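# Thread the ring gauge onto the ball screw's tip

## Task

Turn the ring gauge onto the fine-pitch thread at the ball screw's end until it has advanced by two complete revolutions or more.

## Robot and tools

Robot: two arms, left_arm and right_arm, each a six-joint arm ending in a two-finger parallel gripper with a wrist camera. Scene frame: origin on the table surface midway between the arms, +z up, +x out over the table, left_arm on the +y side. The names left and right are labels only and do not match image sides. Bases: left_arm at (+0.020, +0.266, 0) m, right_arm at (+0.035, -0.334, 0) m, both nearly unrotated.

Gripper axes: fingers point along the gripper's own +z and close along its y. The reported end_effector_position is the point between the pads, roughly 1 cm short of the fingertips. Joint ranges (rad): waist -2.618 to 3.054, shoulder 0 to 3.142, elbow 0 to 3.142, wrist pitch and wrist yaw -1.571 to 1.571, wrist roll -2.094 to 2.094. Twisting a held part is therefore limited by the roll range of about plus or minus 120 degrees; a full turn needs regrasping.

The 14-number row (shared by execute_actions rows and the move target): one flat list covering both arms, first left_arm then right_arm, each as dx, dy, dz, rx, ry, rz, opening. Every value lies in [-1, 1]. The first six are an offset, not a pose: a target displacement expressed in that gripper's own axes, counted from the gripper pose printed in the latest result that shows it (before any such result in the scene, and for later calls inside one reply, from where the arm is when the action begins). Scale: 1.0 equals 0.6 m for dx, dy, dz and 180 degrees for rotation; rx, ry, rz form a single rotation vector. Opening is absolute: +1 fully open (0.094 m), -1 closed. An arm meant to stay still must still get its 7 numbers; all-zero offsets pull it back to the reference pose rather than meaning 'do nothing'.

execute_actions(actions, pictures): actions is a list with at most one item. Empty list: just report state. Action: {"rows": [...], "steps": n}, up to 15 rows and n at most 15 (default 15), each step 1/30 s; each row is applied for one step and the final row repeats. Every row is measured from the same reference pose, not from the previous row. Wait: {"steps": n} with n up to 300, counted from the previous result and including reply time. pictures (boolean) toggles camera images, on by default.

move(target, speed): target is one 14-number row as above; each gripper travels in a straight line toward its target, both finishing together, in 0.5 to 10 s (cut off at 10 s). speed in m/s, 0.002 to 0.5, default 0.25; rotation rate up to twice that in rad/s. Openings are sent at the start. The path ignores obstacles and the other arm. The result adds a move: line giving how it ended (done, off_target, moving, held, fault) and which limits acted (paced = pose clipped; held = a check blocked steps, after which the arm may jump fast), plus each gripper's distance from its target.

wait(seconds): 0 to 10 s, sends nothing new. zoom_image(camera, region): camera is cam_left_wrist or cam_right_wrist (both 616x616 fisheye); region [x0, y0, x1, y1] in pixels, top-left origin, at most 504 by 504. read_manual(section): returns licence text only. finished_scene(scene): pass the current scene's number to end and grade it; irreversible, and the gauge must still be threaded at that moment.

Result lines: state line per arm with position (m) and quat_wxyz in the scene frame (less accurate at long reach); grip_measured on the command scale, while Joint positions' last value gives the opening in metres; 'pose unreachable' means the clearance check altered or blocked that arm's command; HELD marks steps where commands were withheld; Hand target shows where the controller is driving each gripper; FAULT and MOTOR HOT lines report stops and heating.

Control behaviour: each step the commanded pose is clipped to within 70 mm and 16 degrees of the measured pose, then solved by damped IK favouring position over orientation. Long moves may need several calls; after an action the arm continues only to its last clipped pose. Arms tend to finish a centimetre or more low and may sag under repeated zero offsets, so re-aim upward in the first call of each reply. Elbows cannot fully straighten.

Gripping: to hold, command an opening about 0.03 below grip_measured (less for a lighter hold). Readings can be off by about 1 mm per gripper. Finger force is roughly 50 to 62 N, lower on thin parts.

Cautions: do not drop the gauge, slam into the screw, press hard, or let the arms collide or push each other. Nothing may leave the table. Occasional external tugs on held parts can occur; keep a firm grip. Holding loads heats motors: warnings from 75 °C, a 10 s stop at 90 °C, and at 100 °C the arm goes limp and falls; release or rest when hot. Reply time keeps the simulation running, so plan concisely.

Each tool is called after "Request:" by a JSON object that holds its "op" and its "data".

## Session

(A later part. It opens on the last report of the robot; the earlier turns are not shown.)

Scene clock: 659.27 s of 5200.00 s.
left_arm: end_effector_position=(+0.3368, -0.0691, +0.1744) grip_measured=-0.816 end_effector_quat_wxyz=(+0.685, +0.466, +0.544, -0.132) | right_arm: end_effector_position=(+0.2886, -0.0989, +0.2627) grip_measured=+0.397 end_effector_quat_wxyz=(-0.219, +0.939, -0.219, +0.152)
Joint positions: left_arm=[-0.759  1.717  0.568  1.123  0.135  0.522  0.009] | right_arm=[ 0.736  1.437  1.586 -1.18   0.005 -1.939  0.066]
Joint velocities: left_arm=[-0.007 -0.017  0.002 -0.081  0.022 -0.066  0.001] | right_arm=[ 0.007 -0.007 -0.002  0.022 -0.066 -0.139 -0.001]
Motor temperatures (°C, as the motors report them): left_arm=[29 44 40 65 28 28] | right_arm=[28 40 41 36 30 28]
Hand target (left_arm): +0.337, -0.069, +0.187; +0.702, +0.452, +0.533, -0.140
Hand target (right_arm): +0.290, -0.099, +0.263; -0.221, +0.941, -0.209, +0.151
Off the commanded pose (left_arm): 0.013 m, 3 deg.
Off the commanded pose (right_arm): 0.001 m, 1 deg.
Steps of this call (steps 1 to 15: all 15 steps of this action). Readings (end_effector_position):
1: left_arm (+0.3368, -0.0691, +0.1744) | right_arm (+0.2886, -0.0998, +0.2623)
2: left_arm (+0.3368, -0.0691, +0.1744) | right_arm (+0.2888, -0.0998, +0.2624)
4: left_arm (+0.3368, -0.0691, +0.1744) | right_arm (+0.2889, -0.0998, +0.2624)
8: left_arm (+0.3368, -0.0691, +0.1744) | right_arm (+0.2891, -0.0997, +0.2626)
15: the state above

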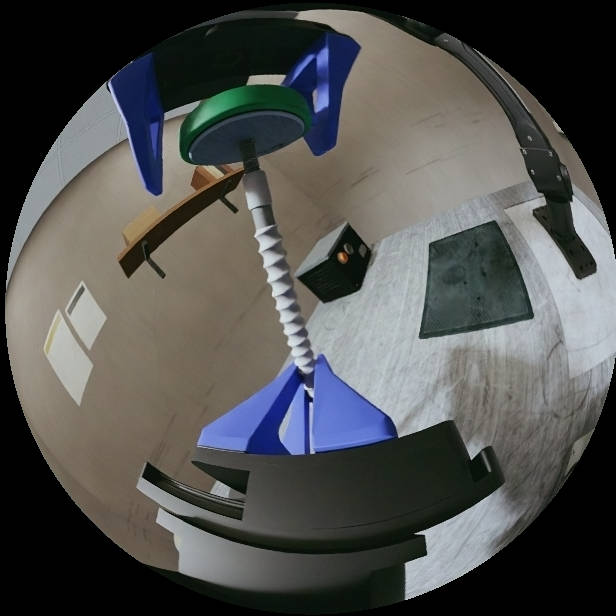

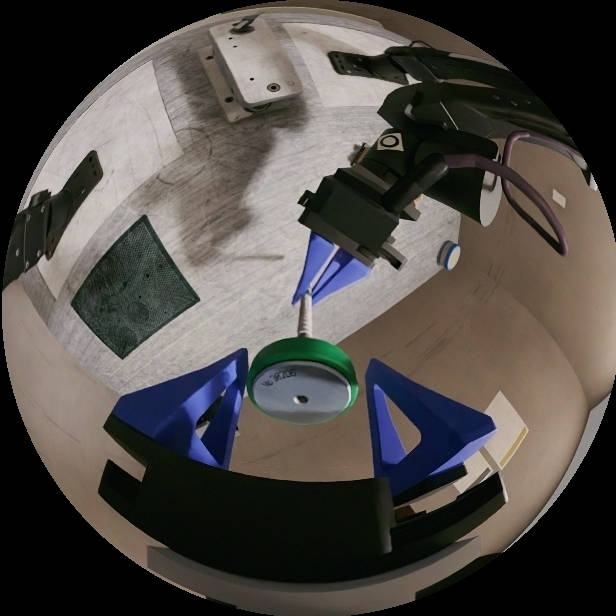

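Request:
{"op": "execute_actions", "data": {"actions": [{"rows": [[-0.018,0.011,0,-0.0075,-0.0143,-0.004,-0.87,0.0037,0.0062,0,-0.0055,0.0044,0,0.4]], "steps": 14}]}}

Request:
{"op": "zoom_image", "data": {"camera": "cam_right_wrist", "region": [230, 260, 390, 440]}}

Scene clock: 676.97 s of 5200.00 s.
left_arm: end_effector_position=(+0.3368, -0.0691, +0.1744) grip_measured=-0.816 end_effector_quat_wxyz=(+0.685, +0.466, +0.544, -0.132) | right_arm: end_effector_position=(+0.2905, -0.1009, +0.2627) grip_measured=+0.397 end_effector_quat_wxyz=(-0.214, +0.939, -0.217, +0.159)
Joint positions: left_arm=[-0.759  1.717  0.568  1.123  0.135  0.522  0.009] | right_arm=[ 0.736  1.437  1.586 -1.18   0.021 -1.949  0.066]
Joint velocities: left_arm=[-0.022 -0.007  0.002 -0.066 -0.022  0.007  0.   ] | right_arm=[-0.007  0.007 -0.002  0.022  0.007 -0.022 -0.   ]
Motor temperatures (°C, as the motors report them): left_arm=[29 44 40 65 28 28] | right_arm=[28 40 41 36 30 28]
Hand target (left_arm): +0.337, -0.069, +0.187; +0.702, +0.452, +0.533, -0.140
Hand target (right_arm): +0.289, -0.103, +0.261; -0.209, +0.939, -0.222, +0.156
Off the commanded pose (left_arm): 0.013 m, 3 deg.
Off the commanded pose (right_arm): 0.003 m, 1 deg.
Steps of this call (steps 1 to 90: nothing new was sent; then 14.23 s passed at rest; steps 91 to 104: all 14 steps of this action). Readings (end_effector_position):
91: left_arm (+0.3368, -0.0691, +0.1744) | right_arm (+0.2886, -0.0988, +0.2627)
92: left_arm (+0.3368, -0.0691, +0.1744) | right_arm (+0.2890, -0.0993, +0.2627)
94: left_arm (+0.3368, -0.0691, +0.1744) | right_arm (+0.2896, -0.0999, +0.2627)
98: left_arm (+0.3368, -0.0691, +0.1744) | right_arm (+0.2902, -0.1006, +0.2627)
104: the state above

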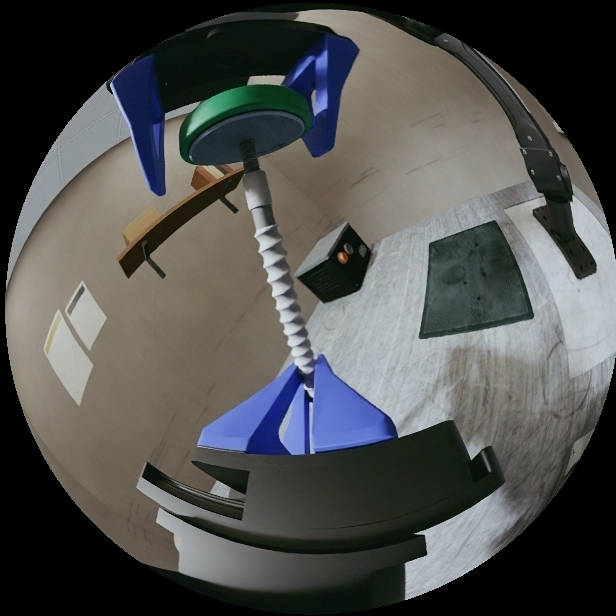

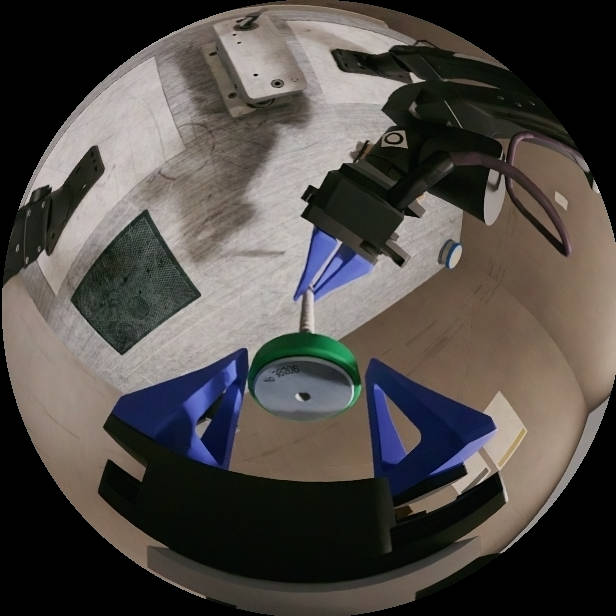

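Region (230, 260, 390, 440) of cam_right_wrist's 616x616 image, scaled by 2.800, with more detail than that image has.

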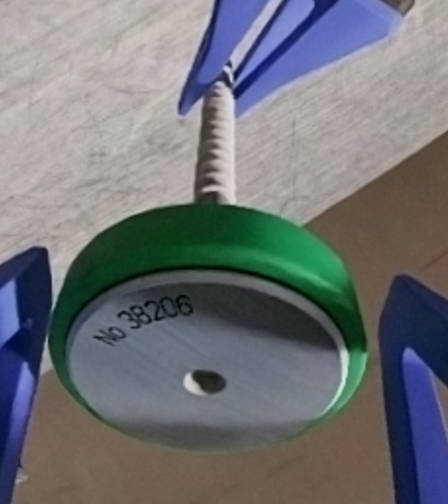

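Request:
{"op": "execute_actions", "data": {"actions": []}}

Scene clock: 694.83 s of 5200.00 s.
left_arm: end_effector_position=(+0.3368, -0.0691, +0.1744) grip_measured=-0.816 end_effector_quat_wxyz=(+0.685, +0.466, +0.544, -0.132) | right_arm: end_effector_position=(+0.2906, -0.1010, +0.2627) grip_measured=+0.397 end_effector_quat_wxyz=(-0.214, +0.939, -0.217, +0.159)
Joint positions: left_arm=[-0.759  1.717  0.568  1.123  0.135  0.522  0.009] | right_arm=[ 0.736  1.437  1.586 -1.18   0.022 -1.948  0.066]
Joint velocities: left_arm=[-0.007  0.007  0.012  0.066  0.051  0.11   0.001] | right_arm=[-0.007  0.007 -0.002  0.007  0.007  0.051  0.001]
Motor temperatures (°C, as the motors report them): left_arm=[29 44 40 66 28 28] | right_arm=[28 40 41 36 30 28]
Hand target (left_arm): +0.337, -0.069, +0.187; +0.702, +0.452, +0.533, -0.140
Hand target (right_arm): +0.289, -0.103, +0.261; -0.209, +0.939, -0.222, +0.156
Off the commanded pose (left_arm): 0.013 m, 3 deg.
Off the commanded pose (right_arm): 0.003 m, 1 deg.
Steps of this call (steps 1 to 90: nothing new was sent; then 14.87 s passed at rest). Readings (end_effector_position):
1: left_arm (+0.3368, -0.0691, +0.1744) | right_arm (+0.2905, -0.1009, +0.2627)
2: left_arm (+0.3368, -0.0691, +0.1744) | right_arm (+0.2906, -0.1010, +0.2627)
4: left_arm (+0.3368, -0.0691, +0.1744) | right_arm (+0.2906, -0.1010, +0.2627)
8: left_arm (+0.3368, -0.0691, +0.1744) | right_arm (+0.2906, -0.1010, +0.2627)
90: the state above

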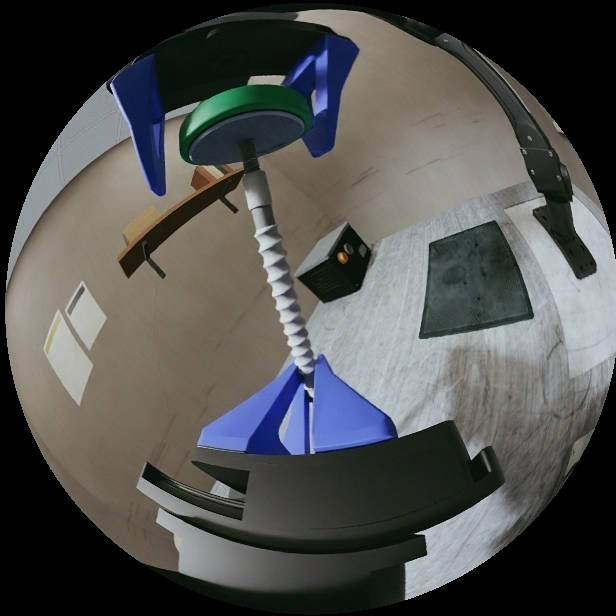

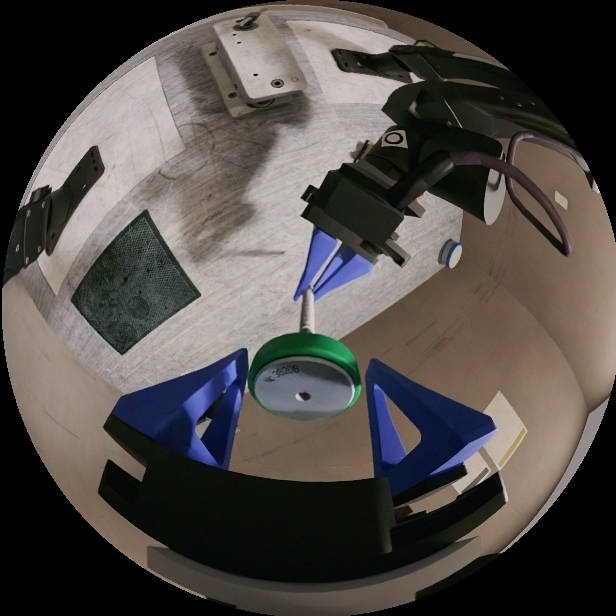

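Request:
{"op": "execute_actions", "data": {"actions": [{"rows": [[-0.018,0.011,0,-0.0075,-0.0143,-0.004,-0.87,-0.0036,0.0093,0,-0.0071,-0.0028,0,0.4]], "steps": 12}]}}

Request:
{"op": "zoom_image", "data": {"camera": "cam_right_wrist", "region": [230, 260, 390, 440]}}

Scene clock: 700.67 s of 5200.00 s.
left_arm: end_effector_position=(+0.3368, -0.0691, +0.1744) grip_measured=-0.816 end_effector_quat_wxyz=(+0.685, +0.466, +0.544, -0.132) | right_arm: end_effector_position=(+0.2898, -0.1018, +0.2621) grip_measured=+0.397 end_effector_quat_wxyz=(-0.212, +0.940, -0.217, +0.158)
Joint positions: left_arm=[-0.759  1.717  0.568  1.123  0.135  0.522  0.009] | right_arm=[ 0.736  1.437  1.586 -1.185  0.022 -1.948  0.066]
Joint velocities: left_arm=[ 0.017 -0.007 -0.012 -0.037  0.051 -0.037 -0.001] | right_arm=[-0.017  0.012  0.002  0.007  0.022 -0.037  0.002]
Motor temperatures (°C, as the motors report them): left_arm=[29 44 40 66 28 28] | right_arm=[28 40 41 36 30 28]
Hand target (left_arm): +0.337, -0.069, +0.187; +0.702, +0.452, +0.533, -0.140
Hand target (right_arm): +0.287, -0.104, +0.260; -0.204, +0.942, -0.218, +0.153
Off the commanded pose (left_arm): 0.013 m, 3 deg.
Off the commanded pose (right_arm): 0.005 m, 1 deg.
Steps of this call (steps 1 to 90: nothing new was sent; then 2.43 s passed at rest; steps 91 to 102: all 12 steps of this action). Readings (end_effector_position):
91: left_arm (+0.3368, -0.0691, +0.1744) | right_arm (+0.2906, -0.1011, +0.2627)
92: left_arm (+0.3368, -0.0691, +0.1744) | right_arm (+0.2905, -0.1012, +0.2626)
94: left_arm (+0.3368, -0.0691, +0.1744) | right_arm (+0.2902, -0.1015, +0.2624)
98: left_arm (+0.3368, -0.0691, +0.1744) | right_arm (+0.2899, -0.1017, +0.2622)
102: the state above

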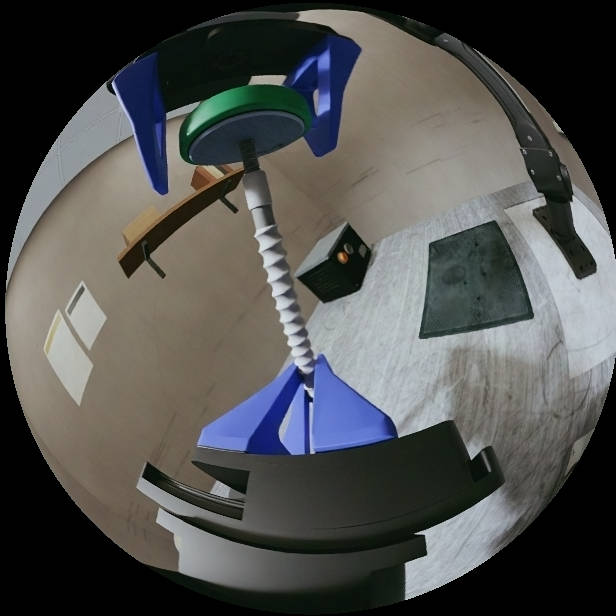

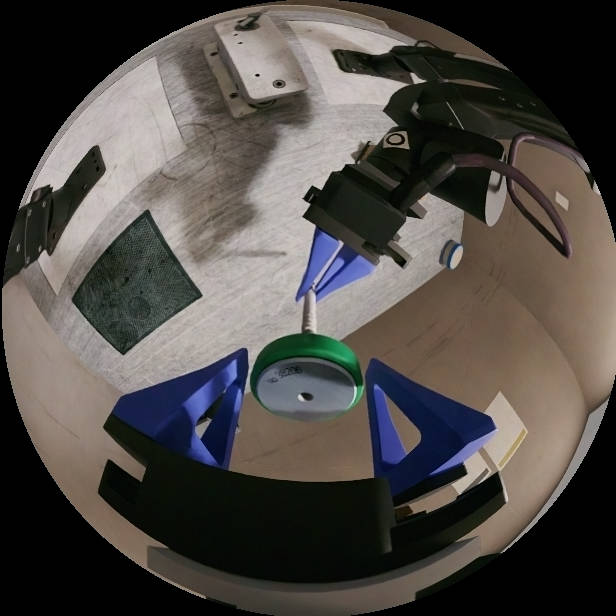

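Region (230, 260, 390, 440) of cam_right_wrist's 616x616 image, scaled by 2.800, with more detail than that image has.

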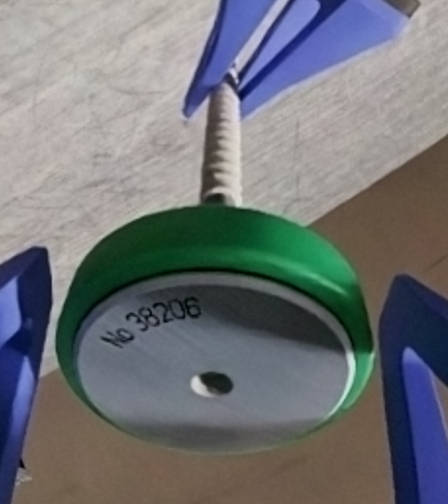

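Request:
{"op": "execute_actions", "data": {"actions": [{"rows": [[-0.018,0.011,0,-0.0075,-0.0143,-0.004,-0.87,-0.0036,0.0093,0,-0.0071,-0.0028,0,0.4]], "steps": 12}], "pictures": false}}

Request:
{"op": "execute_actions", "data": {"actions": [{"rows": [[-0.018,0.011,0,-0.0075,-0.0143,-0.004,-0.87,-0.0018,0.0046,0,-0.0035,-0.0014,0,0.36],[-0.018,0.011,0,-0.0075,-0.0143,-0.004,-0.87,-0.0018,0.0046,0,-0.0035,-0.0014,0,0.32],[-0.018,0.011,0,-0.0075,-0.0143,-0.004,-0.87,-0.0018,0.0046,0,-0.0035,-0.0014,0,0.28],[-0.018,0.011,0,-0.0075,-0.0143,-0.004,-0.87,-0.0018,0.0046,0,-0.0035,-0.0014,0,0.24],[-0.018,0.011,0,-0.0075,-0.0143,-0.004,-0.87,-0.0018,0.0046,0,-0.0035,-0.0014,0,0.2],[-0.018,0.011,0,-0.0075,-0.0143,-0.004,-0.87,-0.0018,0.0046,0,-0.0035,-0.0014,0,0.17],[-0.018,0.011,0,-0.0075,-0.0143,-0.004,-0.87,-0.0018,0.0046,0,-0.0035,-0.0014,0,0.14],[-0.018,0.011,0,-0.0075,-0.0143,-0.004,-0.87,-0.0018,0.0046,0,-0.0035,-0.0014,0,0.12],[-0.018,0.011,0,-0.0075,-0.0143,-0.004,-0.87,-0.0018,0.0046,0,-0.0035,-0.0014,0,0.1],[-0.018,0.011,0,-0.0075,-0.0143,-0.004,-0.87,-0.0018,0.0046,0,-0.0035,-0.0014,0,0.08],[-0.018,0.011,0,-0.0075,-0.0143,-0.004,-0.87,-0.0018,0.0046,0,-0.0035,-0.0014,0,0.06],[-0.018,0.011,0,-0.0075,-0.0143,-0.004,-0.87,-0.0018,0.0046,0,-0.0035,-0.0014,0,0.04]], "steps": 15}]}}

Scene clock: 715.40 s of 5200.00 s.
left_arm: end_effector_position=(+0.3368, -0.0691, +0.1744) grip_measured=-0.816 end_effector_quat_wxyz=(+0.685, +0.466, +0.544, -0.132) | right_arm: end_effector_position=(+0.2890, -0.1025, +0.2614) grip_measured=+0.397 end_effector_quat_wxyz=(-0.210, +0.940, -0.217, +0.157)
Joint positions: left_arm=[-0.759  1.717  0.568  1.123  0.135  0.522  0.009] | right_arm=[ 0.736  1.437  1.586 -1.19   0.022 -1.948  0.066]
Joint velocities: left_arm=[-0.002 -0.007  0.002 -0.007 -0.037 -0.037 -0.   ] | right_arm=[-0.012  0.012  0.017  0.037 -0.037 -0.007  0.   ]
Motor temperatures (°C, as the motors report them): left_arm=[29 44 40 66 28 28] | right_arm=[28 40 41 35 30 28]
Hand target (left_arm): +0.337, -0.069, +0.187; +0.702, +0.452, +0.533, -0.140
Hand target (right_arm): +0.286, -0.105, +0.259; -0.202, +0.943, -0.218, +0.151
Off the commanded pose (left_arm): 0.013 m, 3 deg.
Off the commanded pose (right_arm): 0.005 m, 1 deg.
Steps of this call (steps 1 to 90: nothing new was sent; then 11.33 s passed at rest; steps 91 to 102: all 12 steps of this action). Readings (end_effector_position):
91: left_arm (+0.3368, -0.0691, +0.1744) | right_arm (+0.2897, -0.1019, +0.2620)
92: left_arm (+0.3368, -0.0691, +0.1744) | right_arm (+0.2896, -0.1020, +0.2619)
94: left_arm (+0.3368, -0.0691, +0.1744) | right_arm (+0.2893, -0.1022, +0.2617)
98: left_arm (+0.3368, -0.0691, +0.1744) | right_arm (+0.2891, -0.1025, +0.2615)
102: the state above

Scene clock: 715.90 s of 5200.00 s.
left_arm: end_effector_position=(+0.3367, -0.0692, +0.1744) grip_measured=-0.816 end_effector_quat_wxyz=(+0.685, +0.466, +0.544, -0.132) | right_arm: end_effector_position=(+0.2890, -0.1025, +0.2614) grip_measured=+0.075 end_effector_quat_wxyz=(-0.210, +0.940, -0.217, +0.157)
Joint positions: left_arm=[-0.759  1.717  0.568  1.123  0.136  0.522  0.009] | right_arm=[ 0.736  1.437  1.586 -1.19   0.022 -1.948  0.051]
Joint velocities: left_arm=[ 0.017 -0.002  0.002  0.037 -0.022 -0.022  0.   ] | right_arm=[-0.002  0.007  0.002  0.007 -0.007  0.022 -0.   ]
Motor temperatures (°C, as the motors report them): left_arm=[29 44 40 66 28 28] | right_arm=[28 40 41 35 30 28]
Hand target (left_arm): +0.337, -0.069, +0.187; +0.702, +0.452, +0.533, -0.140
Hand target (right_arm): +0.287, -0.104, +0.260; -0.205, +0.942, -0.218, +0.153
Off the commanded pose (left_arm): 0.013 m, 3 deg.
Off the commanded pose (right_arm): 0.003 m, 1 deg.
Steps of this call (steps 1 to 15: all 15 steps of this action). Readings (end_effector_position):
1: left_arm (+0.3368, -0.0691, +0.1744) | right_arm (+0.2890, -0.1025, +0.2614)
2: left_arm (+0.3368, -0.0691, +0.1744) | right_arm (+0.2890, -0.1025, +0.2614)
4: left_arm (+0.3368, -0.0691, +0.1744) | right_arm (+0.2890, -0.1025, +0.2614)
8: left_arm (+0.3368, -0.0691, +0.1744) | right_arm (+0.2890, -0.1025, +0.2614)
15: the state above

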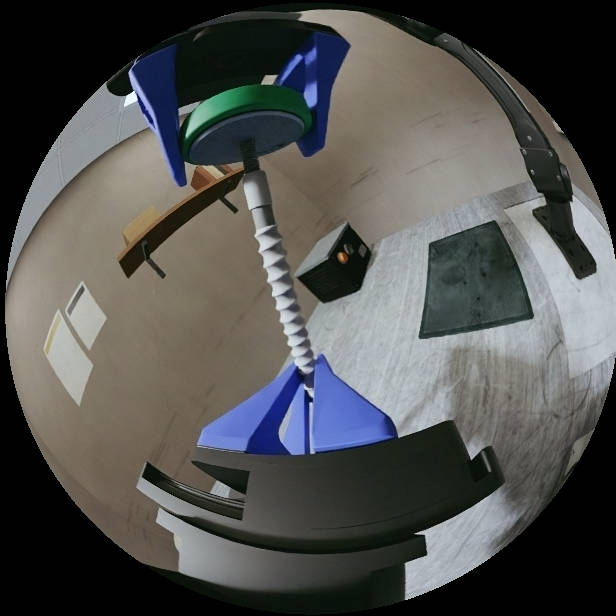

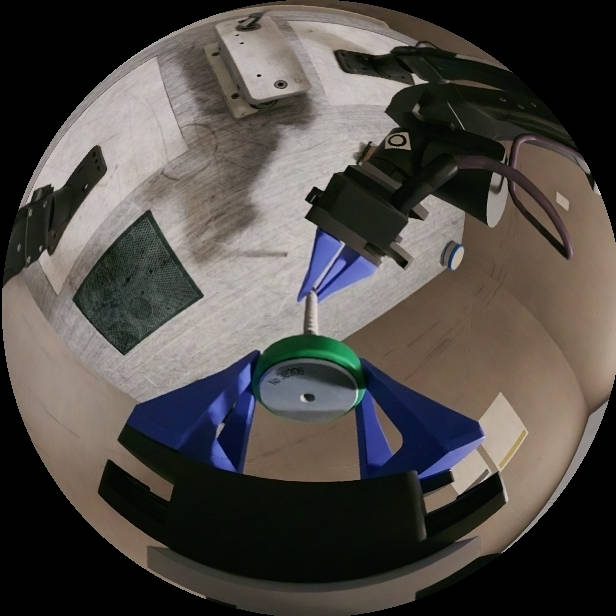

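Now stroke with preload from the left.

Request:
{"op": "execute_actions", "data": {"actions": [{"rows": [[-0.0356,0.0218,0,-0.0148,-0.0281,-0.004,-0.87,0.0007,-0.0019,0,-0.0012,0.0086,0.3,0.04]], "steps": 15}], "pictures": false}}

Request:
{"op": "execute_actions", "data": {"actions": [{"rows": [[-0.0356,0.0218,0,-0.0148,-0.0281,-0.004,-0.87,-0.0006,-0.0019,0,0.0046,0.0074,0.3,0.04]], "steps": 15}], "pictures": false}}

Request:
{"op": "execute_actions", "data": {"actions": [{"rows": [[-0.0356,0.0218,0,-0.0148,-0.0281,-0.004,-0.87,-0.0017,-0.001,0,0.0083,0.0027,0.3,0.04]], "steps": 15}]}}

Scene clock: 720.93 s of 5200.00 s.
left_arm: end_effector_position=(+0.3368, -0.0691, +0.1751) grip_measured=-0.816 end_effector_quat_wxyz=(+0.686, +0.465, +0.543, -0.132) | right_arm: end_effector_position=(+0.2891, -0.1025, +0.2615) grip_measured=+0.075 end_effector_quat_wxyz=(-0.250, +0.812, -0.521, +0.077)
Joint positions: left_arm=[-0.759  1.717  0.568  1.126  0.135  0.521  0.009] | right_arm=[ 0.736  1.437  1.586 -1.19   0.022 -1.261  0.051]
Joint velocities: left_arm=[ 0.002 -0.007 -0.002 -0.066 -0.066 -0.051 -0.001] | right_arm=[-0.007 -0.027 -0.002 -0.007 -0.037  1.399  0.001]
Motor temperatures (°C, as the motors report them): left_arm=[29 44 40 67 28 28] | right_arm=[28 40 41 35 30 28]
Hand target (left_arm): +0.337, -0.069, +0.199; +0.717, +0.442, +0.519, -0.143
Hand target (right_arm): +0.290, -0.102, +0.262; -0.256, +0.754, -0.603, +0.054
Off the commanded pose (left_arm): 0.024 m, 6 deg.
Off the commanded pose (right_arm): 0.001 m, 15 deg; orientation clipped at the last step of the last action.
Steps of this call (steps 1 to 90: nothing new was sent; then 1.53 s passed at rest; steps 91 to 105: all 15 steps of this action). Readings (end_effector_position):
91: left_arm (+0.3366, -0.0692, +0.1748) | right_arm (+0.2890, -0.1025, +0.2614)
92: left_arm (+0.3366, -0.0692, +0.1749) | right_arm (+0.2891, -0.1025, +0.2615)
94: left_arm (+0.3366, -0.0692, +0.1751) | right_arm (+0.2891, -0.1025, +0.2615)
98: left_arm (+0.3367, -0.0692, +0.1751) | right_arm (+0.2891, -0.1025, +0.2615)
105: the state above

Scene clock: 721.43 s of 5200.00 s.
left_arm: end_effector_position=(+0.3368, -0.0691, +0.1753) grip_measured=-0.816 end_effector_quat_wxyz=(+0.687, +0.465, +0.543, -0.132) | right_arm: end_effector_position=(+0.2890, -0.1024, +0.2615) grip_measured=+0.075 end_effector_quat_wxyz=(+0.262, -0.586, +0.767, +0.014)
Joint positions: left_arm=[-0.759  1.717  0.568  1.127  0.135  0.52   0.009] | right_arm=[ 0.736  1.437  1.586 -1.19   0.021 -0.565  0.051]
Joint velocities: left_arm=[-0.002 -0.007 -0.002  0.007 -0.037 -0.051  0.   ] | right_arm=[ 0.002 -0.022  0.022 -0.007  0.022  1.326 -0.001]
Motor temperatures (°C, as the motors report them): left_arm=[29 44 40 67 28 28] | right_arm=[28 40 41 35 30 28]
Hand target (left_arm): +0.337, -0.069, +0.200; +0.718, +0.442, +0.518, -0.144
Hand target (right_arm): +0.290, -0.102, +0.262; +0.260, -0.503, +0.824, +0.036
Off the commanded pose (left_arm): 0.025 m, 6 deg.
Off the commanded pose (right_arm): 0.001 m, 14 deg; orientation clipped at the last step of the last action.
Steps of this call (steps 1 to 15: all 15 steps of this action). Readings (end_effector_position):
1: left_arm (+0.3368, -0.0691, +0.1752) | right_arm (+0.2891, -0.1025, +0.2615)
2: left_arm (+0.3368, -0.0691, +0.1752) | right_arm (+0.2891, -0.1025, +0.2615)
4: left_arm (+0.3368, -0.0691, +0.1752) | right_arm (+0.2890, -0.1024, +0.2615)
8: left_arm (+0.3368, -0.0691, +0.1753) | right_arm (+0.2890, -0.1024, +0.2615)
15: the state above

Scene clock: 721.93 s of 5200.00 s.
left_arm: end_effector_position=(+0.3368, -0.0691, +0.1754) grip_measured=-0.816 end_effector_quat_wxyz=(+0.687, +0.464, +0.543, -0.133) | right_arm: end_effector_position=(+0.2883, -0.1017, +0.2615) grip_measured=+0.075 end_effector_quat_wxyz=(+0.240, -0.289, +0.921, +0.104)
Joint positions: left_arm=[-0.759  1.717  0.568  1.127  0.135  0.519  0.009] | right_arm=[ 0.736  1.437  1.586 -1.19   0.016  0.132  0.051]
Joint velocities: left_arm=[ 0.012 -0.007  0.007 -0.007 -0.066 -0.022 -0.   ] | right_arm=[-0.032 -0.002  0.002 -0.022  0.022  1.326  0.   ]
Motor temperatures (°C, as the motors report them): left_arm=[29 44 40 67 28 28] | right_arm=[28 40 41 35 30 28]
Hand target (left_arm): +0.337, -0.069, +0.200; +0.718, +0.441, +0.519, -0.144
Hand target (right_arm): +0.290, -0.102, +0.262; +0.231, -0.192, +0.946, +0.123
Off the commanded pose (left_arm): 0.025 m, 6 deg.
Off the commanded pose (right_arm): 0.001 m, 14 deg; orientation clipped at the last step of the last action.
Steps of this call (steps 1 to 15: all 15 steps of this action). Readings (end_effector_position):
1: left_arm (+0.3368, -0.0691, +0.1753) | right_arm (+0.2888, -0.1022, +0.2615)
2: left_arm (+0.3368, -0.0691, +0.1753) | right_arm (+0.2887, -0.1020, +0.2615)
4: left_arm (+0.3368, -0.0691, +0.1754) | right_arm (+0.2885, -0.1018, +0.2615)
8: left_arm (+0.3368, -0.0691, +0.1754) | right_arm (+0.2884, -0.1017, +0.2615)
15: the state above

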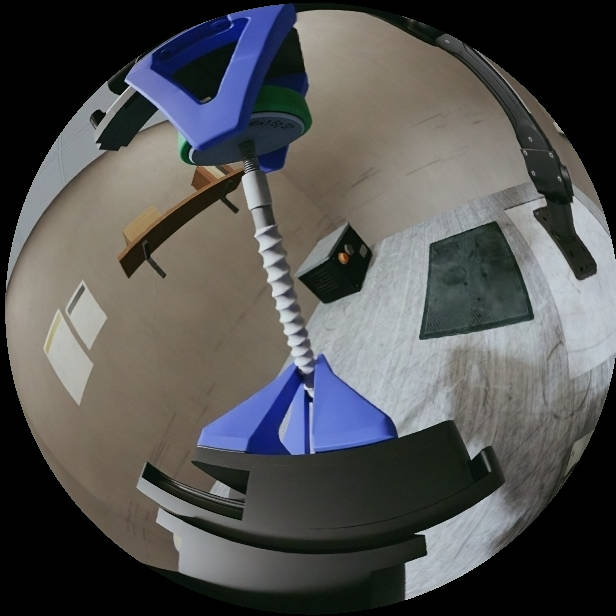

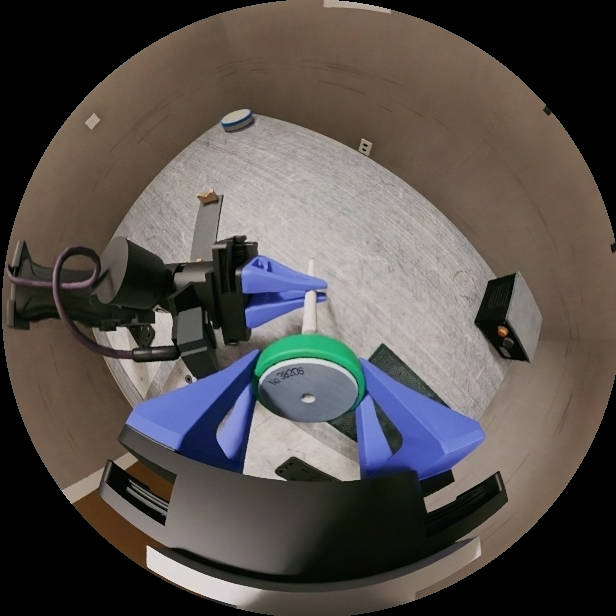

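Request:
{"op": "execute_actions", "data": {"actions": [{"rows": [[-0.0356,0.0218,0,-0.0148,-0.0281,-0.004,-0.87,-0.0024,-0.0025,0,0.011,-0.0037,0.3,0.04]], "steps": 15}], "pictures": false}}

Request:
{"op": "execute_actions", "data": {"actions": [{"rows": [[-0.0356,0.0218,0,-0.0148,-0.0281,-0.004,-0.87,-0.0013,0.0015,0,0.004,-0.0078,0.3,0.04]], "steps": 15}], "pictures": false}}

Request:
{"op": "execute_actions", "data": {"actions": [{"rows": [[-0.0356,0.0218,0,-0.0148,-0.0281,-0.004,-0.87,0,0.002,0,-0.002,-0.004,0.12,0.04]], "steps": 15}]}}

Request:
{"op": "zoom_image", "data": {"camera": "cam_left_wrist", "region": [170, 60, 310, 200]}}

Scene clock: 731.10 s of 5200.00 s.
left_arm: end_effector_position=(+0.3365, -0.0693, +0.1755) grip_measured=-0.816 end_effector_quat_wxyz=(+0.686, +0.464, +0.543, -0.134) | right_arm: end_effector_position=(+0.2880, -0.1008, +0.2617) grip_measured=+0.075 end_effector_quat_wxyz=(+0.178, +0.108, +0.959, +0.193)
Joint positions: left_arm=[-0.759  1.717  0.568  1.127  0.137  0.517  0.009] | right_arm=[ 0.74   1.437  1.586 -1.188  0.017  0.968  0.051]
Joint velocities: left_arm=[ 0.022  0.002  0.002  0.037  0.051 -0.022  0.001] | right_arm=[ 0.037 -0.002  0.002 -0.007  0.066  0.667  0.001]
Motor temperatures (°C, as the motors report them): left_arm=[29 44 40 69 28 28] | right_arm=[28 40 41 35 30 28]
Hand target (left_arm): +0.337, -0.069, +0.200; +0.718, +0.441, +0.519, -0.144
Hand target (right_arm): +0.290, -0.102, +0.262; +0.176, +0.161, +0.952, +0.191
Off the commanded pose (left_arm): 0.025 m, 6 deg.
Off the commanded pose (right_arm): 0.003 m, 7 deg.
Steps of this call (steps 1 to 90: nothing new was sent; then 5.67 s passed at rest; steps 91 to 105: all 15 steps of this action). Readings (end_effector_position):
91: left_arm (+0.3368, -0.0691, +0.1755) | right_arm (+0.2881, -0.1014, +0.2615)
92: left_arm (+0.3368, -0.0691, +0.1755) | right_arm (+0.2880, -0.1012, +0.2615)
94: left_arm (+0.3368, -0.0691, +0.1755) | right_arm (+0.2880, -0.1011, +0.2615)
98: left_arm (+0.3368, -0.0691, +0.1755) | right_arm (+0.2881, -0.1011, +0.2616)
105: the state above

Scene clock: 731.60 s of 5200.00 s.
left_arm: end_effector_position=(+0.3365, -0.0694, +0.1756) grip_measured=-0.816 end_effector_quat_wxyz=(+0.686, +0.463, +0.544, -0.136) | right_arm: end_effector_position=(+0.2885, -0.1001, +0.2622) grip_measured=+0.075 end_effector_quat_wxyz=(+0.101, +0.430, +0.863, +0.245)
Joint positions: left_arm=[-0.759  1.717  0.568  1.128  0.137  0.513  0.009] | right_arm=[ 0.74   1.437  1.586 -1.184  0.017  1.67   0.051]
Joint velocities: left_arm=[ 0.012 -0.012 -0.002 -0.081 -0.007  0.037 -0.   ] | right_arm=[-0.012  0.017 -0.007  0.007  0.007  1.429 -0.001]
Motor temperatures (°C, as the motors report them): left_arm=[29 44 40 69 28 28] | right_arm=[28 40 41 35 30 28]
Hand target (left_arm): +0.337, -0.069, +0.200; +0.718, +0.440, +0.519, -0.146
Hand target (right_arm): +0.289, -0.100, +0.262; +0.079, +0.517, +0.815, +0.250
Off the commanded pose (left_arm): 0.025 m, 6 deg.
Off the commanded pose (right_arm): 0.000 m, 14 deg; orientation clipped at the last step of the last action.
Steps of this call (steps 1 to 15: all 15 steps of this action). Readings (end_effector_position):
1: left_arm (+0.3365, -0.0694, +0.1755) | right_arm (+0.2879, -0.1004, +0.2618)
2: left_arm (+0.3365, -0.0694, +0.1755) | right_arm (+0.2878, -0.1002, +0.2618)
4: left_arm (+0.3365, -0.0694, +0.1755) | right_arm (+0.2880, -0.1001, +0.2619)
8: left_arm (+0.3365, -0.0694, +0.1755) | right_arm (+0.2881, -0.1000, +0.2620)
15: the state above

Scene clock: 732.10 s of 5200.00 s.
left_arm: end_effector_position=(+0.3365, -0.0694, +0.1757) grip_measured=-0.816 end_effector_quat_wxyz=(+0.686, +0.462, +0.545, -0.137) | right_arm: end_effector_position=(+0.2895, -0.1001, +0.2626) grip_measured=+0.075 end_effector_quat_wxyz=(+0.058, +0.579, +0.771, +0.260)
Joint positions: left_arm=[-0.759  1.717  0.568  1.128  0.137  0.509  0.009] | right_arm=[ 0.74   1.437  1.586 -1.181  0.021  2.032  0.051]
Joint velocities: left_arm=[ 0.002 -0.012 -0.002  0.037 -0.022  0.007 -0.   ] | right_arm=[ 0.002 -0.007 -0.007 -0.037  0.051  0.11  -0.   ]
Motor temperatures (°C, as the motors report them): left_arm=[29 44 40 70 28 28] | right_arm=[28 40 41 35 30 28]
Hand target (left_arm): +0.337, -0.069, +0.200; +0.718, +0.439, +0.520, -0.147
Hand target (right_arm): +0.289, -0.099, +0.263; +0.060, +0.586, +0.766, +0.259
Off the commanded pose (left_arm): 0.025 m, 6 deg.
Off the commanded pose (right_arm): 0.001 m, 1 deg.
Steps of this call (steps 1 to 15: all 15 steps of this action). Readings (end_effector_position):
1: left_arm (+0.3365, -0.0694, +0.1756) | right_arm (+0.2887, -0.0999, +0.2623)
2: left_arm (+0.3365, -0.0694, +0.1756) | right_arm (+0.2888, -0.0998, +0.2624)
4: left_arm (+0.3365, -0.0694, +0.1757) | right_arm (+0.2890, -0.0997, +0.2625)
8: left_arm (+0.3365, -0.0694, +0.1757) | right_arm (+0.2893, -0.0999, +0.2626)
15: the state above

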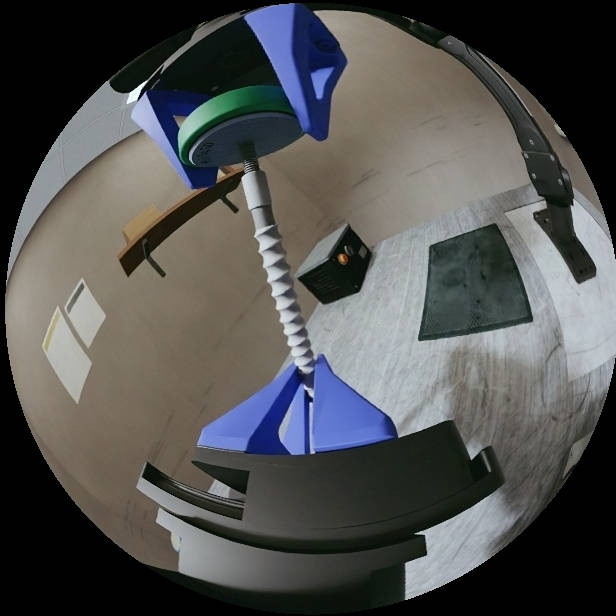

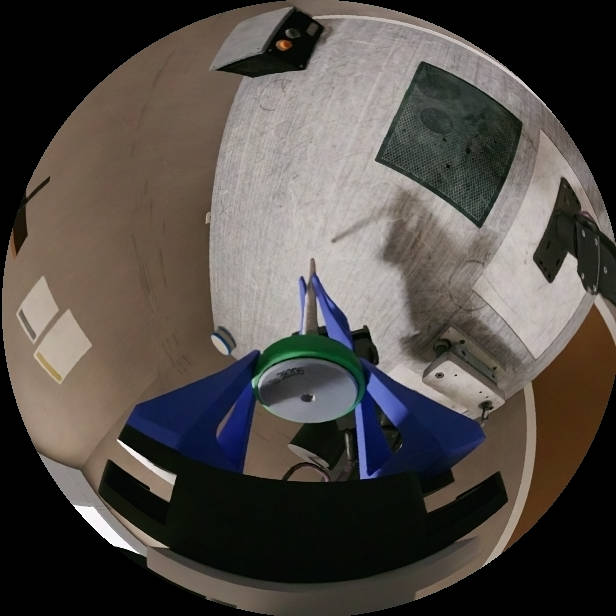

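Region (170, 60, 310, 200) of cam_left_wrist's 616x616 image, scaled by 3.600, with more detail than that image has.

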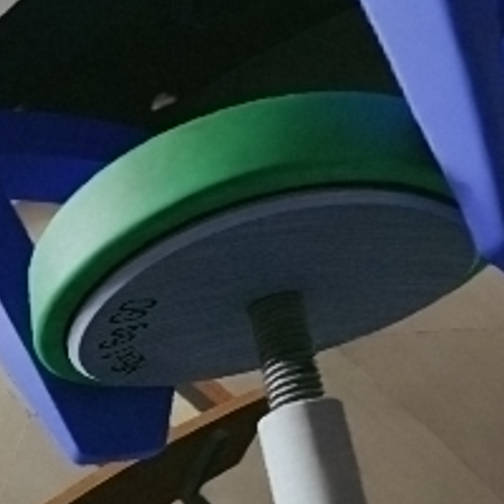

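Request:
{"op": "execute_actions", "data": {"actions": [{"rows": [[-0.018,0.011,0,-0.0075,-0.0143,-0.004,-0.87,0,0,0,0,0,0,0.04],[-0.018,0.011,0,-0.0075,-0.0143,-0.004,-0.87,0,0,0,0,0,0,0.04],[-0.018,0.011,0,-0.0075,-0.0143,-0.004,-0.87,0,0,0,0,0,0,0.04],[-0.018,0.011,0,-0.0075,-0.0143,-0.004,-0.87,0,0,0,0,0,0,0.1],[-0.018,0.011,0,-0.0075,-0.0143,-0.004,-0.87,0,0,0,0,0,0,0.2],[-0.018,0.011,0,-0.0075,-0.0143,-0.004,-0.87,0,0,0,0,0,0,0.3],[-0.018,0.011,0,-0.0075,-0.0143,-0.004,-0.87,0,0,0,0,0,0,0.4]], "steps": 11}], "pictures": false}}

Request:
{"op": "execute_actions", "data": {"actions": [{"rows": [[-0.018,0.011,0,-0.0075,-0.0143,-0.004,-0.87,0.001,0.0023,0,0.0012,0.0086,-0.3,0.4]], "steps": 15}], "pictures": false}}

Request:
{"op": "execute_actions", "data": {"actions": [{"rows": [[-0.018,0.011,0,-0.0075,-0.0143,-0.004,-0.87,-0.0006,0.0024,0,-0.0046,0.0074,-0.3,0.4]], "steps": 15}], "pictures": false}}

Request:
{"op": "execute_actions", "data": {"actions": [{"rows": [[-0.018,0.011,0,-0.0075,-0.0143,-0.004,-0.87,-0.0021,0.0014,0,-0.0083,0.0026,-0.3,0.4]], "steps": 15}], "pictures": false}}

Request:
{"op": "execute_actions", "data": {"actions": [{"rows": [[-0.018,0.011,0,-0.0075,-0.0143,-0.004,-0.87,-0.0025,-0.0003,0,-0.008,-0.0034,-0.3,0.4]], "steps": 15}], "pictures": false}}

Request:
{"op": "execute_actions", "data": {"actions": [{"rows": [[-0.018,0.011,0,-0.0075,-0.0143,-0.004,-0.87,-0.0017,-0.0018,0,-0.0038,-0.0078,-0.3,0.4]], "steps": 15}], "pictures": false}}

Request:
{"op": "execute_actions", "data": {"actions": [{"rows": [[-0.018,0.011,0,-0.0075,-0.0143,-0.004,-0.87,-0.0001,-0.0025,0,0.001,-0.0041,-0.15,0.4]], "steps": 15}]}}

Request:
{"op": "zoom_image", "data": {"camera": "cam_right_wrist", "region": [230, 260, 390, 440]}}

Scene clock: 751.57 s of 5200.00 s.
left_arm: end_effector_position=(+0.3364, -0.0694, +0.1752) grip_measured=-0.816 end_effector_quat_wxyz=(+0.686, +0.463, +0.545, -0.137) | right_arm: end_effector_position=(+0.2895, -0.1001, +0.2626) grip_measured=+0.397 end_effector_quat_wxyz=(+0.056, +0.583, +0.768, +0.260)
Joint positions: left_arm=[-0.759  1.717  0.568  1.126  0.138  0.509  0.009] | right_arm=[ 0.74   1.437  1.586 -1.181  0.021  2.042  0.066]
Joint velocities: left_arm=[ 0.007  0.007  0.007 -0.022  0.007 -0.037  0.001] | right_arm=[ 0.007 -0.002  0.002 -0.066 -0.022 -0.007 -0.001]
Motor temperatures (°C, as the motors report them): left_arm=[29 44 40 72 28 28] | right_arm=[28 40 41 36 30 28]
Hand target (left_arm): +0.337, -0.069, +0.188; +0.702, +0.448, +0.534, -0.145
Hand target (right_arm): +0.289, -0.100, +0.263; +0.058, +0.579, +0.771, +0.260
Off the commanded pose (left_arm): 0.013 m, 3 deg.
Off the commanded pose (right_arm): 0.000 m, 1 deg.
Steps of this call (steps 1 to 90: nothing new was sent; then 16.10 s passed at rest; steps 91 to 101: all 11 steps of this action). Readings (end_effector_position):
91: left_arm (+0.3365, -0.0694, +0.1754) | right_arm (+0.2895, -0.1001, +0.2626)
92: left_arm (+0.3365, -0.0693, +0.1753) | right_arm (+0.2895, -0.1001, +0.2626)
94: left_arm (+0.3365, -0.0693, +0.1752) | right_arm (+0.2895, -0.1001, +0.2626)
98: left_arm (+0.3364, -0.0694, +0.1752) | right_arm (+0.2895, -0.1001, +0.2626)
101: the state above

Scene clock: 752.07 s of 5200.00 s.
left_arm: end_effector_position=(+0.3364, -0.0694, +0.1752) grip_measured=-0.816 end_effector_quat_wxyz=(+0.686, +0.463, +0.545, -0.137) | right_arm: end_effector_position=(+0.2893, -0.0998, +0.2626) grip_measured=+0.397 end_effector_quat_wxyz=(+0.140, +0.288, +0.920, +0.227)
Joint positions: left_arm=[-0.759  1.717  0.568  1.126  0.138  0.509  0.009] | right_arm=[ 0.74   1.437  1.586 -1.181  0.019  1.352  0.066]
Joint velocities: left_arm=[-0.007  0.022  0.012 -0.081  0.007 -0.037 -0.001] | right_arm=[-0.002  0.007  0.007  0.051 -0.022 -1.37  -0.001]
Motor temperatures (°C, as the motors report them): left_arm=[29 44 40 72 28 28] | right_arm=[28 40 41 36 30 28]
Hand target (left_arm): +0.337, -0.069, +0.188; +0.702, +0.449, +0.534, -0.145
Hand target (right_arm): +0.290, -0.099, +0.263; +0.161, +0.192, +0.944, +0.213
Off the commanded pose (left_arm): 0.013 m, 3 deg.
Off the commanded pose (right_arm): 0.001 m, 15 deg; orientation clipped at the last step of the last action.
Steps of this call (steps 1 to 15: all 15 steps of this action). Readings (end_effector_position):
1: left_arm (+0.3364, -0.0694, +0.1752) | right_arm (+0.2895, -0.1001, +0.2626)
2: left_arm (+0.3364, -0.0694, +0.1752) | right_arm (+0.2895, -0.1001, +0.2626)
4: left_arm (+0.3364, -0.0694, +0.1752) | right_arm (+0.2895, -0.1001, +0.2626)
8: left_arm (+0.3364, -0.0694, +0.1752) | right_arm (+0.2895, -0.1001, +0.2626)
15: the state above

Scene clock: 752.57 s of 5200.00 s.
left_arm: end_effector_position=(+0.3364, -0.0694, +0.1752) grip_measured=-0.816 end_effector_quat_wxyz=(+0.686, +0.463, +0.545, -0.137) | right_arm: end_effector_position=(+0.2891, -0.0996, +0.2626) grip_measured=+0.397 end_effector_quat_wxyz=(+0.209, -0.046, +0.963, +0.165)
Joint positions: left_arm=[-0.759  1.717  0.568  1.126  0.138  0.509  0.009] | right_arm=[ 0.74   1.437  1.586 -1.181  0.017  0.65   0.066]
Joint velocities: left_arm=[-0.012  0.017 -0.007 -0.022  0.007  0.037 -0.   ] | right_arm=[ 0.002 -0.002 -0.007  0.022  0.007 -1.399 -0.002]
Motor temperatures (°C, as the motors report them): left_arm=[29 44 40 72 28 28] | right_arm=[28 40 41 36 30 28]
Hand target (left_arm): +0.337, -0.069, +0.188; +0.702, +0.449, +0.534, -0.145
Hand target (right_arm): +0.290, -0.099, +0.263; +0.224, -0.145, +0.953, +0.146
Off the commanded pose (left_arm): 0.013 m, 3 deg.
Off the commanded pose (right_arm): 0.002 m, 14 deg; orientation clipped at the last step of the last action.
Steps of this call (steps 1 to 15: all 15 steps of this action). Readings (end_effector_position):
1: left_arm (+0.3364, -0.0694, +0.1752) | right_arm (+0.2893, -0.0998, +0.2626)
2: left_arm (+0.3364, -0.0694, +0.1752) | right_arm (+0.2893, -0.0998, +0.2626)
4: left_arm (+0.3364, -0.0694, +0.1752) | right_arm (+0.2893, -0.0998, +0.2626)
8: left_arm (+0.3364, -0.0694, +0.1752) | right_arm (+0.2893, -0.0998, +0.2626)
15: the state above

Scene clock: 753.07 s of 5200.00 s.
left_arm: end_effector_position=(+0.3364, -0.0694, +0.1752) grip_measured=-0.816 end_effector_quat_wxyz=(+0.686, +0.463, +0.545, -0.137) | right_arm: end_effector_position=(+0.2890, -0.0995, +0.2626) grip_measured=+0.397 end_effector_quat_wxyz=(+0.253, -0.377, +0.887, +0.083)
Joint positions: left_arm=[-0.759  1.717  0.568  1.126  0.138  0.509  0.009] | right_arm=[ 0.74   1.437  1.586 -1.181  0.016 -0.06   0.066]
Joint velocities: left_arm=[-0.017 -0.022 -0.007  0.007 -0.037  0.007  0.   ] | right_arm=[-0.007  0.012 -0.027 -0.081  0.007 -1.414  0.001]
Motor temperatures (°C, as the motors report them): left_arm=[29 44 40 72 28 28] | right_arm=[28 40 41 36 30 28]
Hand target (left_arm): +0.337, -0.069, +0.188; +0.702, +0.449, +0.534, -0.145
Hand target (right_arm): +0.290, -0.099, +0.263; +0.260, -0.466, +0.843, +0.060
Off the commanded pose (left_arm): 0.013 m, 3 deg.
Off the commanded pose (right_arm): 0.002 m, 13 deg; orientation clipped at the last step of the last action.
Steps of this call (steps 1 to 15: all 15 steps of this action). Readings (end_effector_position):
1: left_arm (+0.3364, -0.0694, +0.1752) | right_arm (+0.2890, -0.0995, +0.2626)
2: left_arm (+0.3364, -0.0694, +0.1752) | right_arm (+0.2890, -0.0995, +0.2626)
4: left_arm (+0.3364, -0.0694, +0.1752) | right_arm (+0.2890, -0.0995, +0.2626)
8: left_arm (+0.3364, -0.0694, +0.1752) | right_arm (+0.2890, -0.0995, +0.2626)
15: the state above

Scene clock: 753.57 s of 5200.00 s.
left_arm: end_effector_position=(+0.3364, -0.0694, +0.1752) grip_measured=-0.816 end_effector_quat_wxyz=(+0.686, +0.463, +0.545, -0.137) | right_arm: end_effector_position=(+0.2891, -0.0996, +0.2626) grip_measured=+0.397 end_effector_quat_wxyz=(-0.266, +0.664, -0.699, +0.012)
Joint positions: left_arm=[-0.759  1.717  0.568  1.126  0.138  0.509  0.009] | right_arm=[ 0.74   1.437  1.586 -1.181  0.017 -0.775  0.066]
Joint velocities: left_arm=[ 0.007 -0.007 -0.002  0.037  0.022  0.007 -0.   ] | right_arm=[ 0.002 -0.007  0.007  0.022  0.022 -1.355  0.   ]
Motor temperatures (°C, as the motors report them): left_arm=[29 44 40 72 28 28] | right_arm=[28 40 41 36 30 28]
Hand target (left_arm): +0.337, -0.069, +0.188; +0.702, +0.449, +0.534, -0.145
Hand target (right_arm): +0.290, -0.099, +0.263; -0.265, +0.731, -0.627, +0.034
Off the commanded pose (left_arm): 0.013 m, 3 deg.
Off the commanded pose (right_arm): 0.002 m, 13 deg.
Steps of this call (steps 1 to 15: all 15 steps of this action). Readings (end_effector_position):
1: left_arm (+0.3364, -0.0694, +0.1752) | right_arm (+0.2890, -0.0995, +0.2626)
2: left_arm (+0.3364, -0.0694, +0.1752) | right_arm (+0.2890, -0.0995, +0.2626)
4: left_arm (+0.3364, -0.0694, +0.1752) | right_arm (+0.2891, -0.0996, +0.2626)
8: left_arm (+0.3364, -0.0694, +0.1752) | right_arm (+0.2891, -0.0996, +0.2626)
15: the state above

Scene clock: 754.07 s of 5200.00 s.
left_arm: end_effector_position=(+0.3364, -0.0694, +0.1752) grip_measured=-0.816 end_effector_quat_wxyz=(+0.686, +0.463, +0.545, -0.137) | right_arm: end_effector_position=(+0.2896, -0.1001, +0.2626) grip_measured=+0.397 end_effector_quat_wxyz=(-0.244, +0.867, -0.422, +0.106)
Joint positions: left_arm=[-0.759  1.717  0.568  1.126  0.138  0.509  0.009] | right_arm=[ 0.74   1.437  1.586 -1.181  0.021 -1.493  0.066]
Joint velocities: left_arm=[ 0.012 -0.017  0.002 -0.022  0.022 -0.11  -0.001] | right_arm=[ 0.002  0.007  0.012  0.037 -0.066 -1.385  0.   ]
Motor temperatures (°C, as the motors report them): left_arm=[29 44 40 72 28 28] | right_arm=[28 40 41 36 30 28]
Hand target (left_arm): +0.337, -0.069, +0.188; +0.702, +0.449, +0.534, -0.145
Hand target (right_arm): +0.290, -0.099, +0.263; -0.236, +0.905, -0.331, +0.125
Off the commanded pose (left_arm): 0.013 m, 3 deg.
Off the commanded pose (right_arm): 0.002 m, 13 deg.
Steps of this call (steps 1 to 15: all 15 steps of this action). Readings (end_effector_position):
1: left_arm (+0.3364, -0.0694, +0.1752) | right_arm (+0.2892, -0.0997, +0.2626)
2: left_arm (+0.3364, -0.0694, +0.1752) | right_arm (+0.2893, -0.0998, +0.2626)
4: left_arm (+0.3364, -0.0694, +0.1752) | right_arm (+0.2895, -0.1000, +0.2626)
8: left_arm (+0.3364, -0.0694, +0.1752) | right_arm (+0.2896, -0.1002, +0.2626)
15: the state above

Scene clock: 754.57 s of 5200.00 s.
left_arm: end_effector_position=(+0.3364, -0.0694, +0.1752) grip_measured=-0.816 end_effector_quat_wxyz=(+0.686, +0.463, +0.545, -0.137) | right_arm: end_effector_position=(+0.2894, -0.0999, +0.2626) grip_measured=+0.397 end_effector_quat_wxyz=(-0.215, +0.939, -0.219, +0.157)
Joint positions: left_arm=[-0.759  1.717  0.568  1.126  0.138  0.509  0.009] | right_arm=[ 0.74   1.437  1.586 -1.181  0.02  -1.94   0.066]
Joint velocities: left_arm=[-0.017 -0.017  0.007 -0.022  0.022 -0.022  0.001] | right_arm=[-0.002 -0.012 -0.007  0.022  0.007 -0.227  0.001]
Motor temperatures (°C, as the motors report them): left_arm=[29 44 40 72 28 28] | right_arm=[28 40 41 36 30 28]
Hand target (left_arm): +0.337, -0.069, +0.188; +0.702, +0.449, +0.534, -0.145
Hand target (right_arm): +0.291, -0.099, +0.263; -0.217, +0.941, -0.206, +0.156
Off the commanded pose (left_arm): 0.013 m, 3 deg.
Off the commanded pose (right_arm): 0.002 m, 2 deg.
Steps of this call (steps 1 to 15: all 15 steps of this action). Readings (end_effector_position):
1: left_arm (+0.3364, -0.0694, +0.1752) | right_arm (+0.2897, -0.1002, +0.2626)
2: left_arm (+0.3364, -0.0694, +0.1752) | right_arm (+0.2898, -0.1004, +0.2626)
4: left_arm (+0.3364, -0.0694, +0.1752) | right_arm (+0.2899, -0.1005, +0.2627)
8: left_arm (+0.3364, -0.0694, +0.1752) | right_arm (+0.2899, -0.1005, +0.2627)
15: the state above

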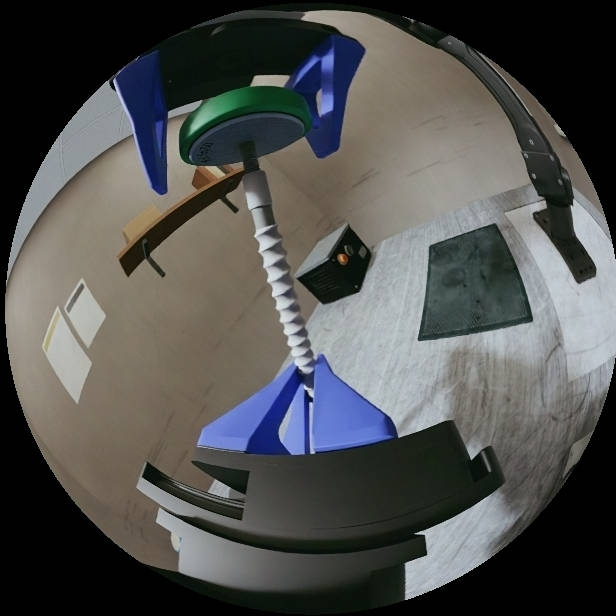

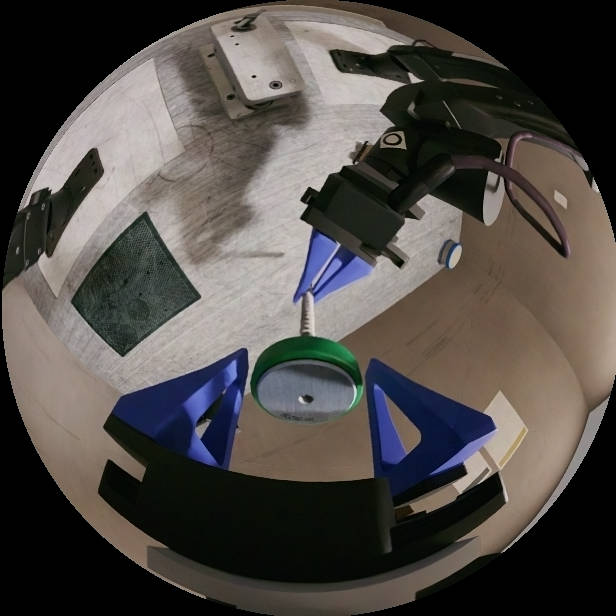

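Region (230, 260, 390, 440) of cam_right_wrist's 616x616 image, scaled by 2.800, with more detail than that image has.

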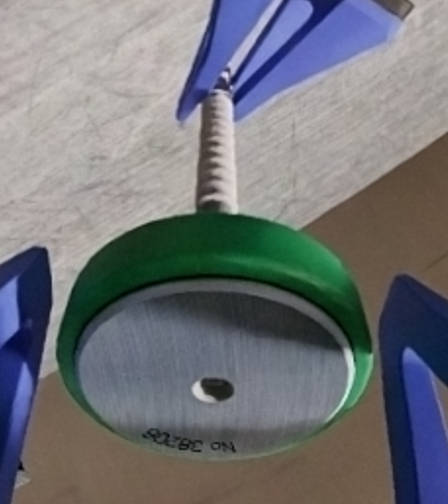

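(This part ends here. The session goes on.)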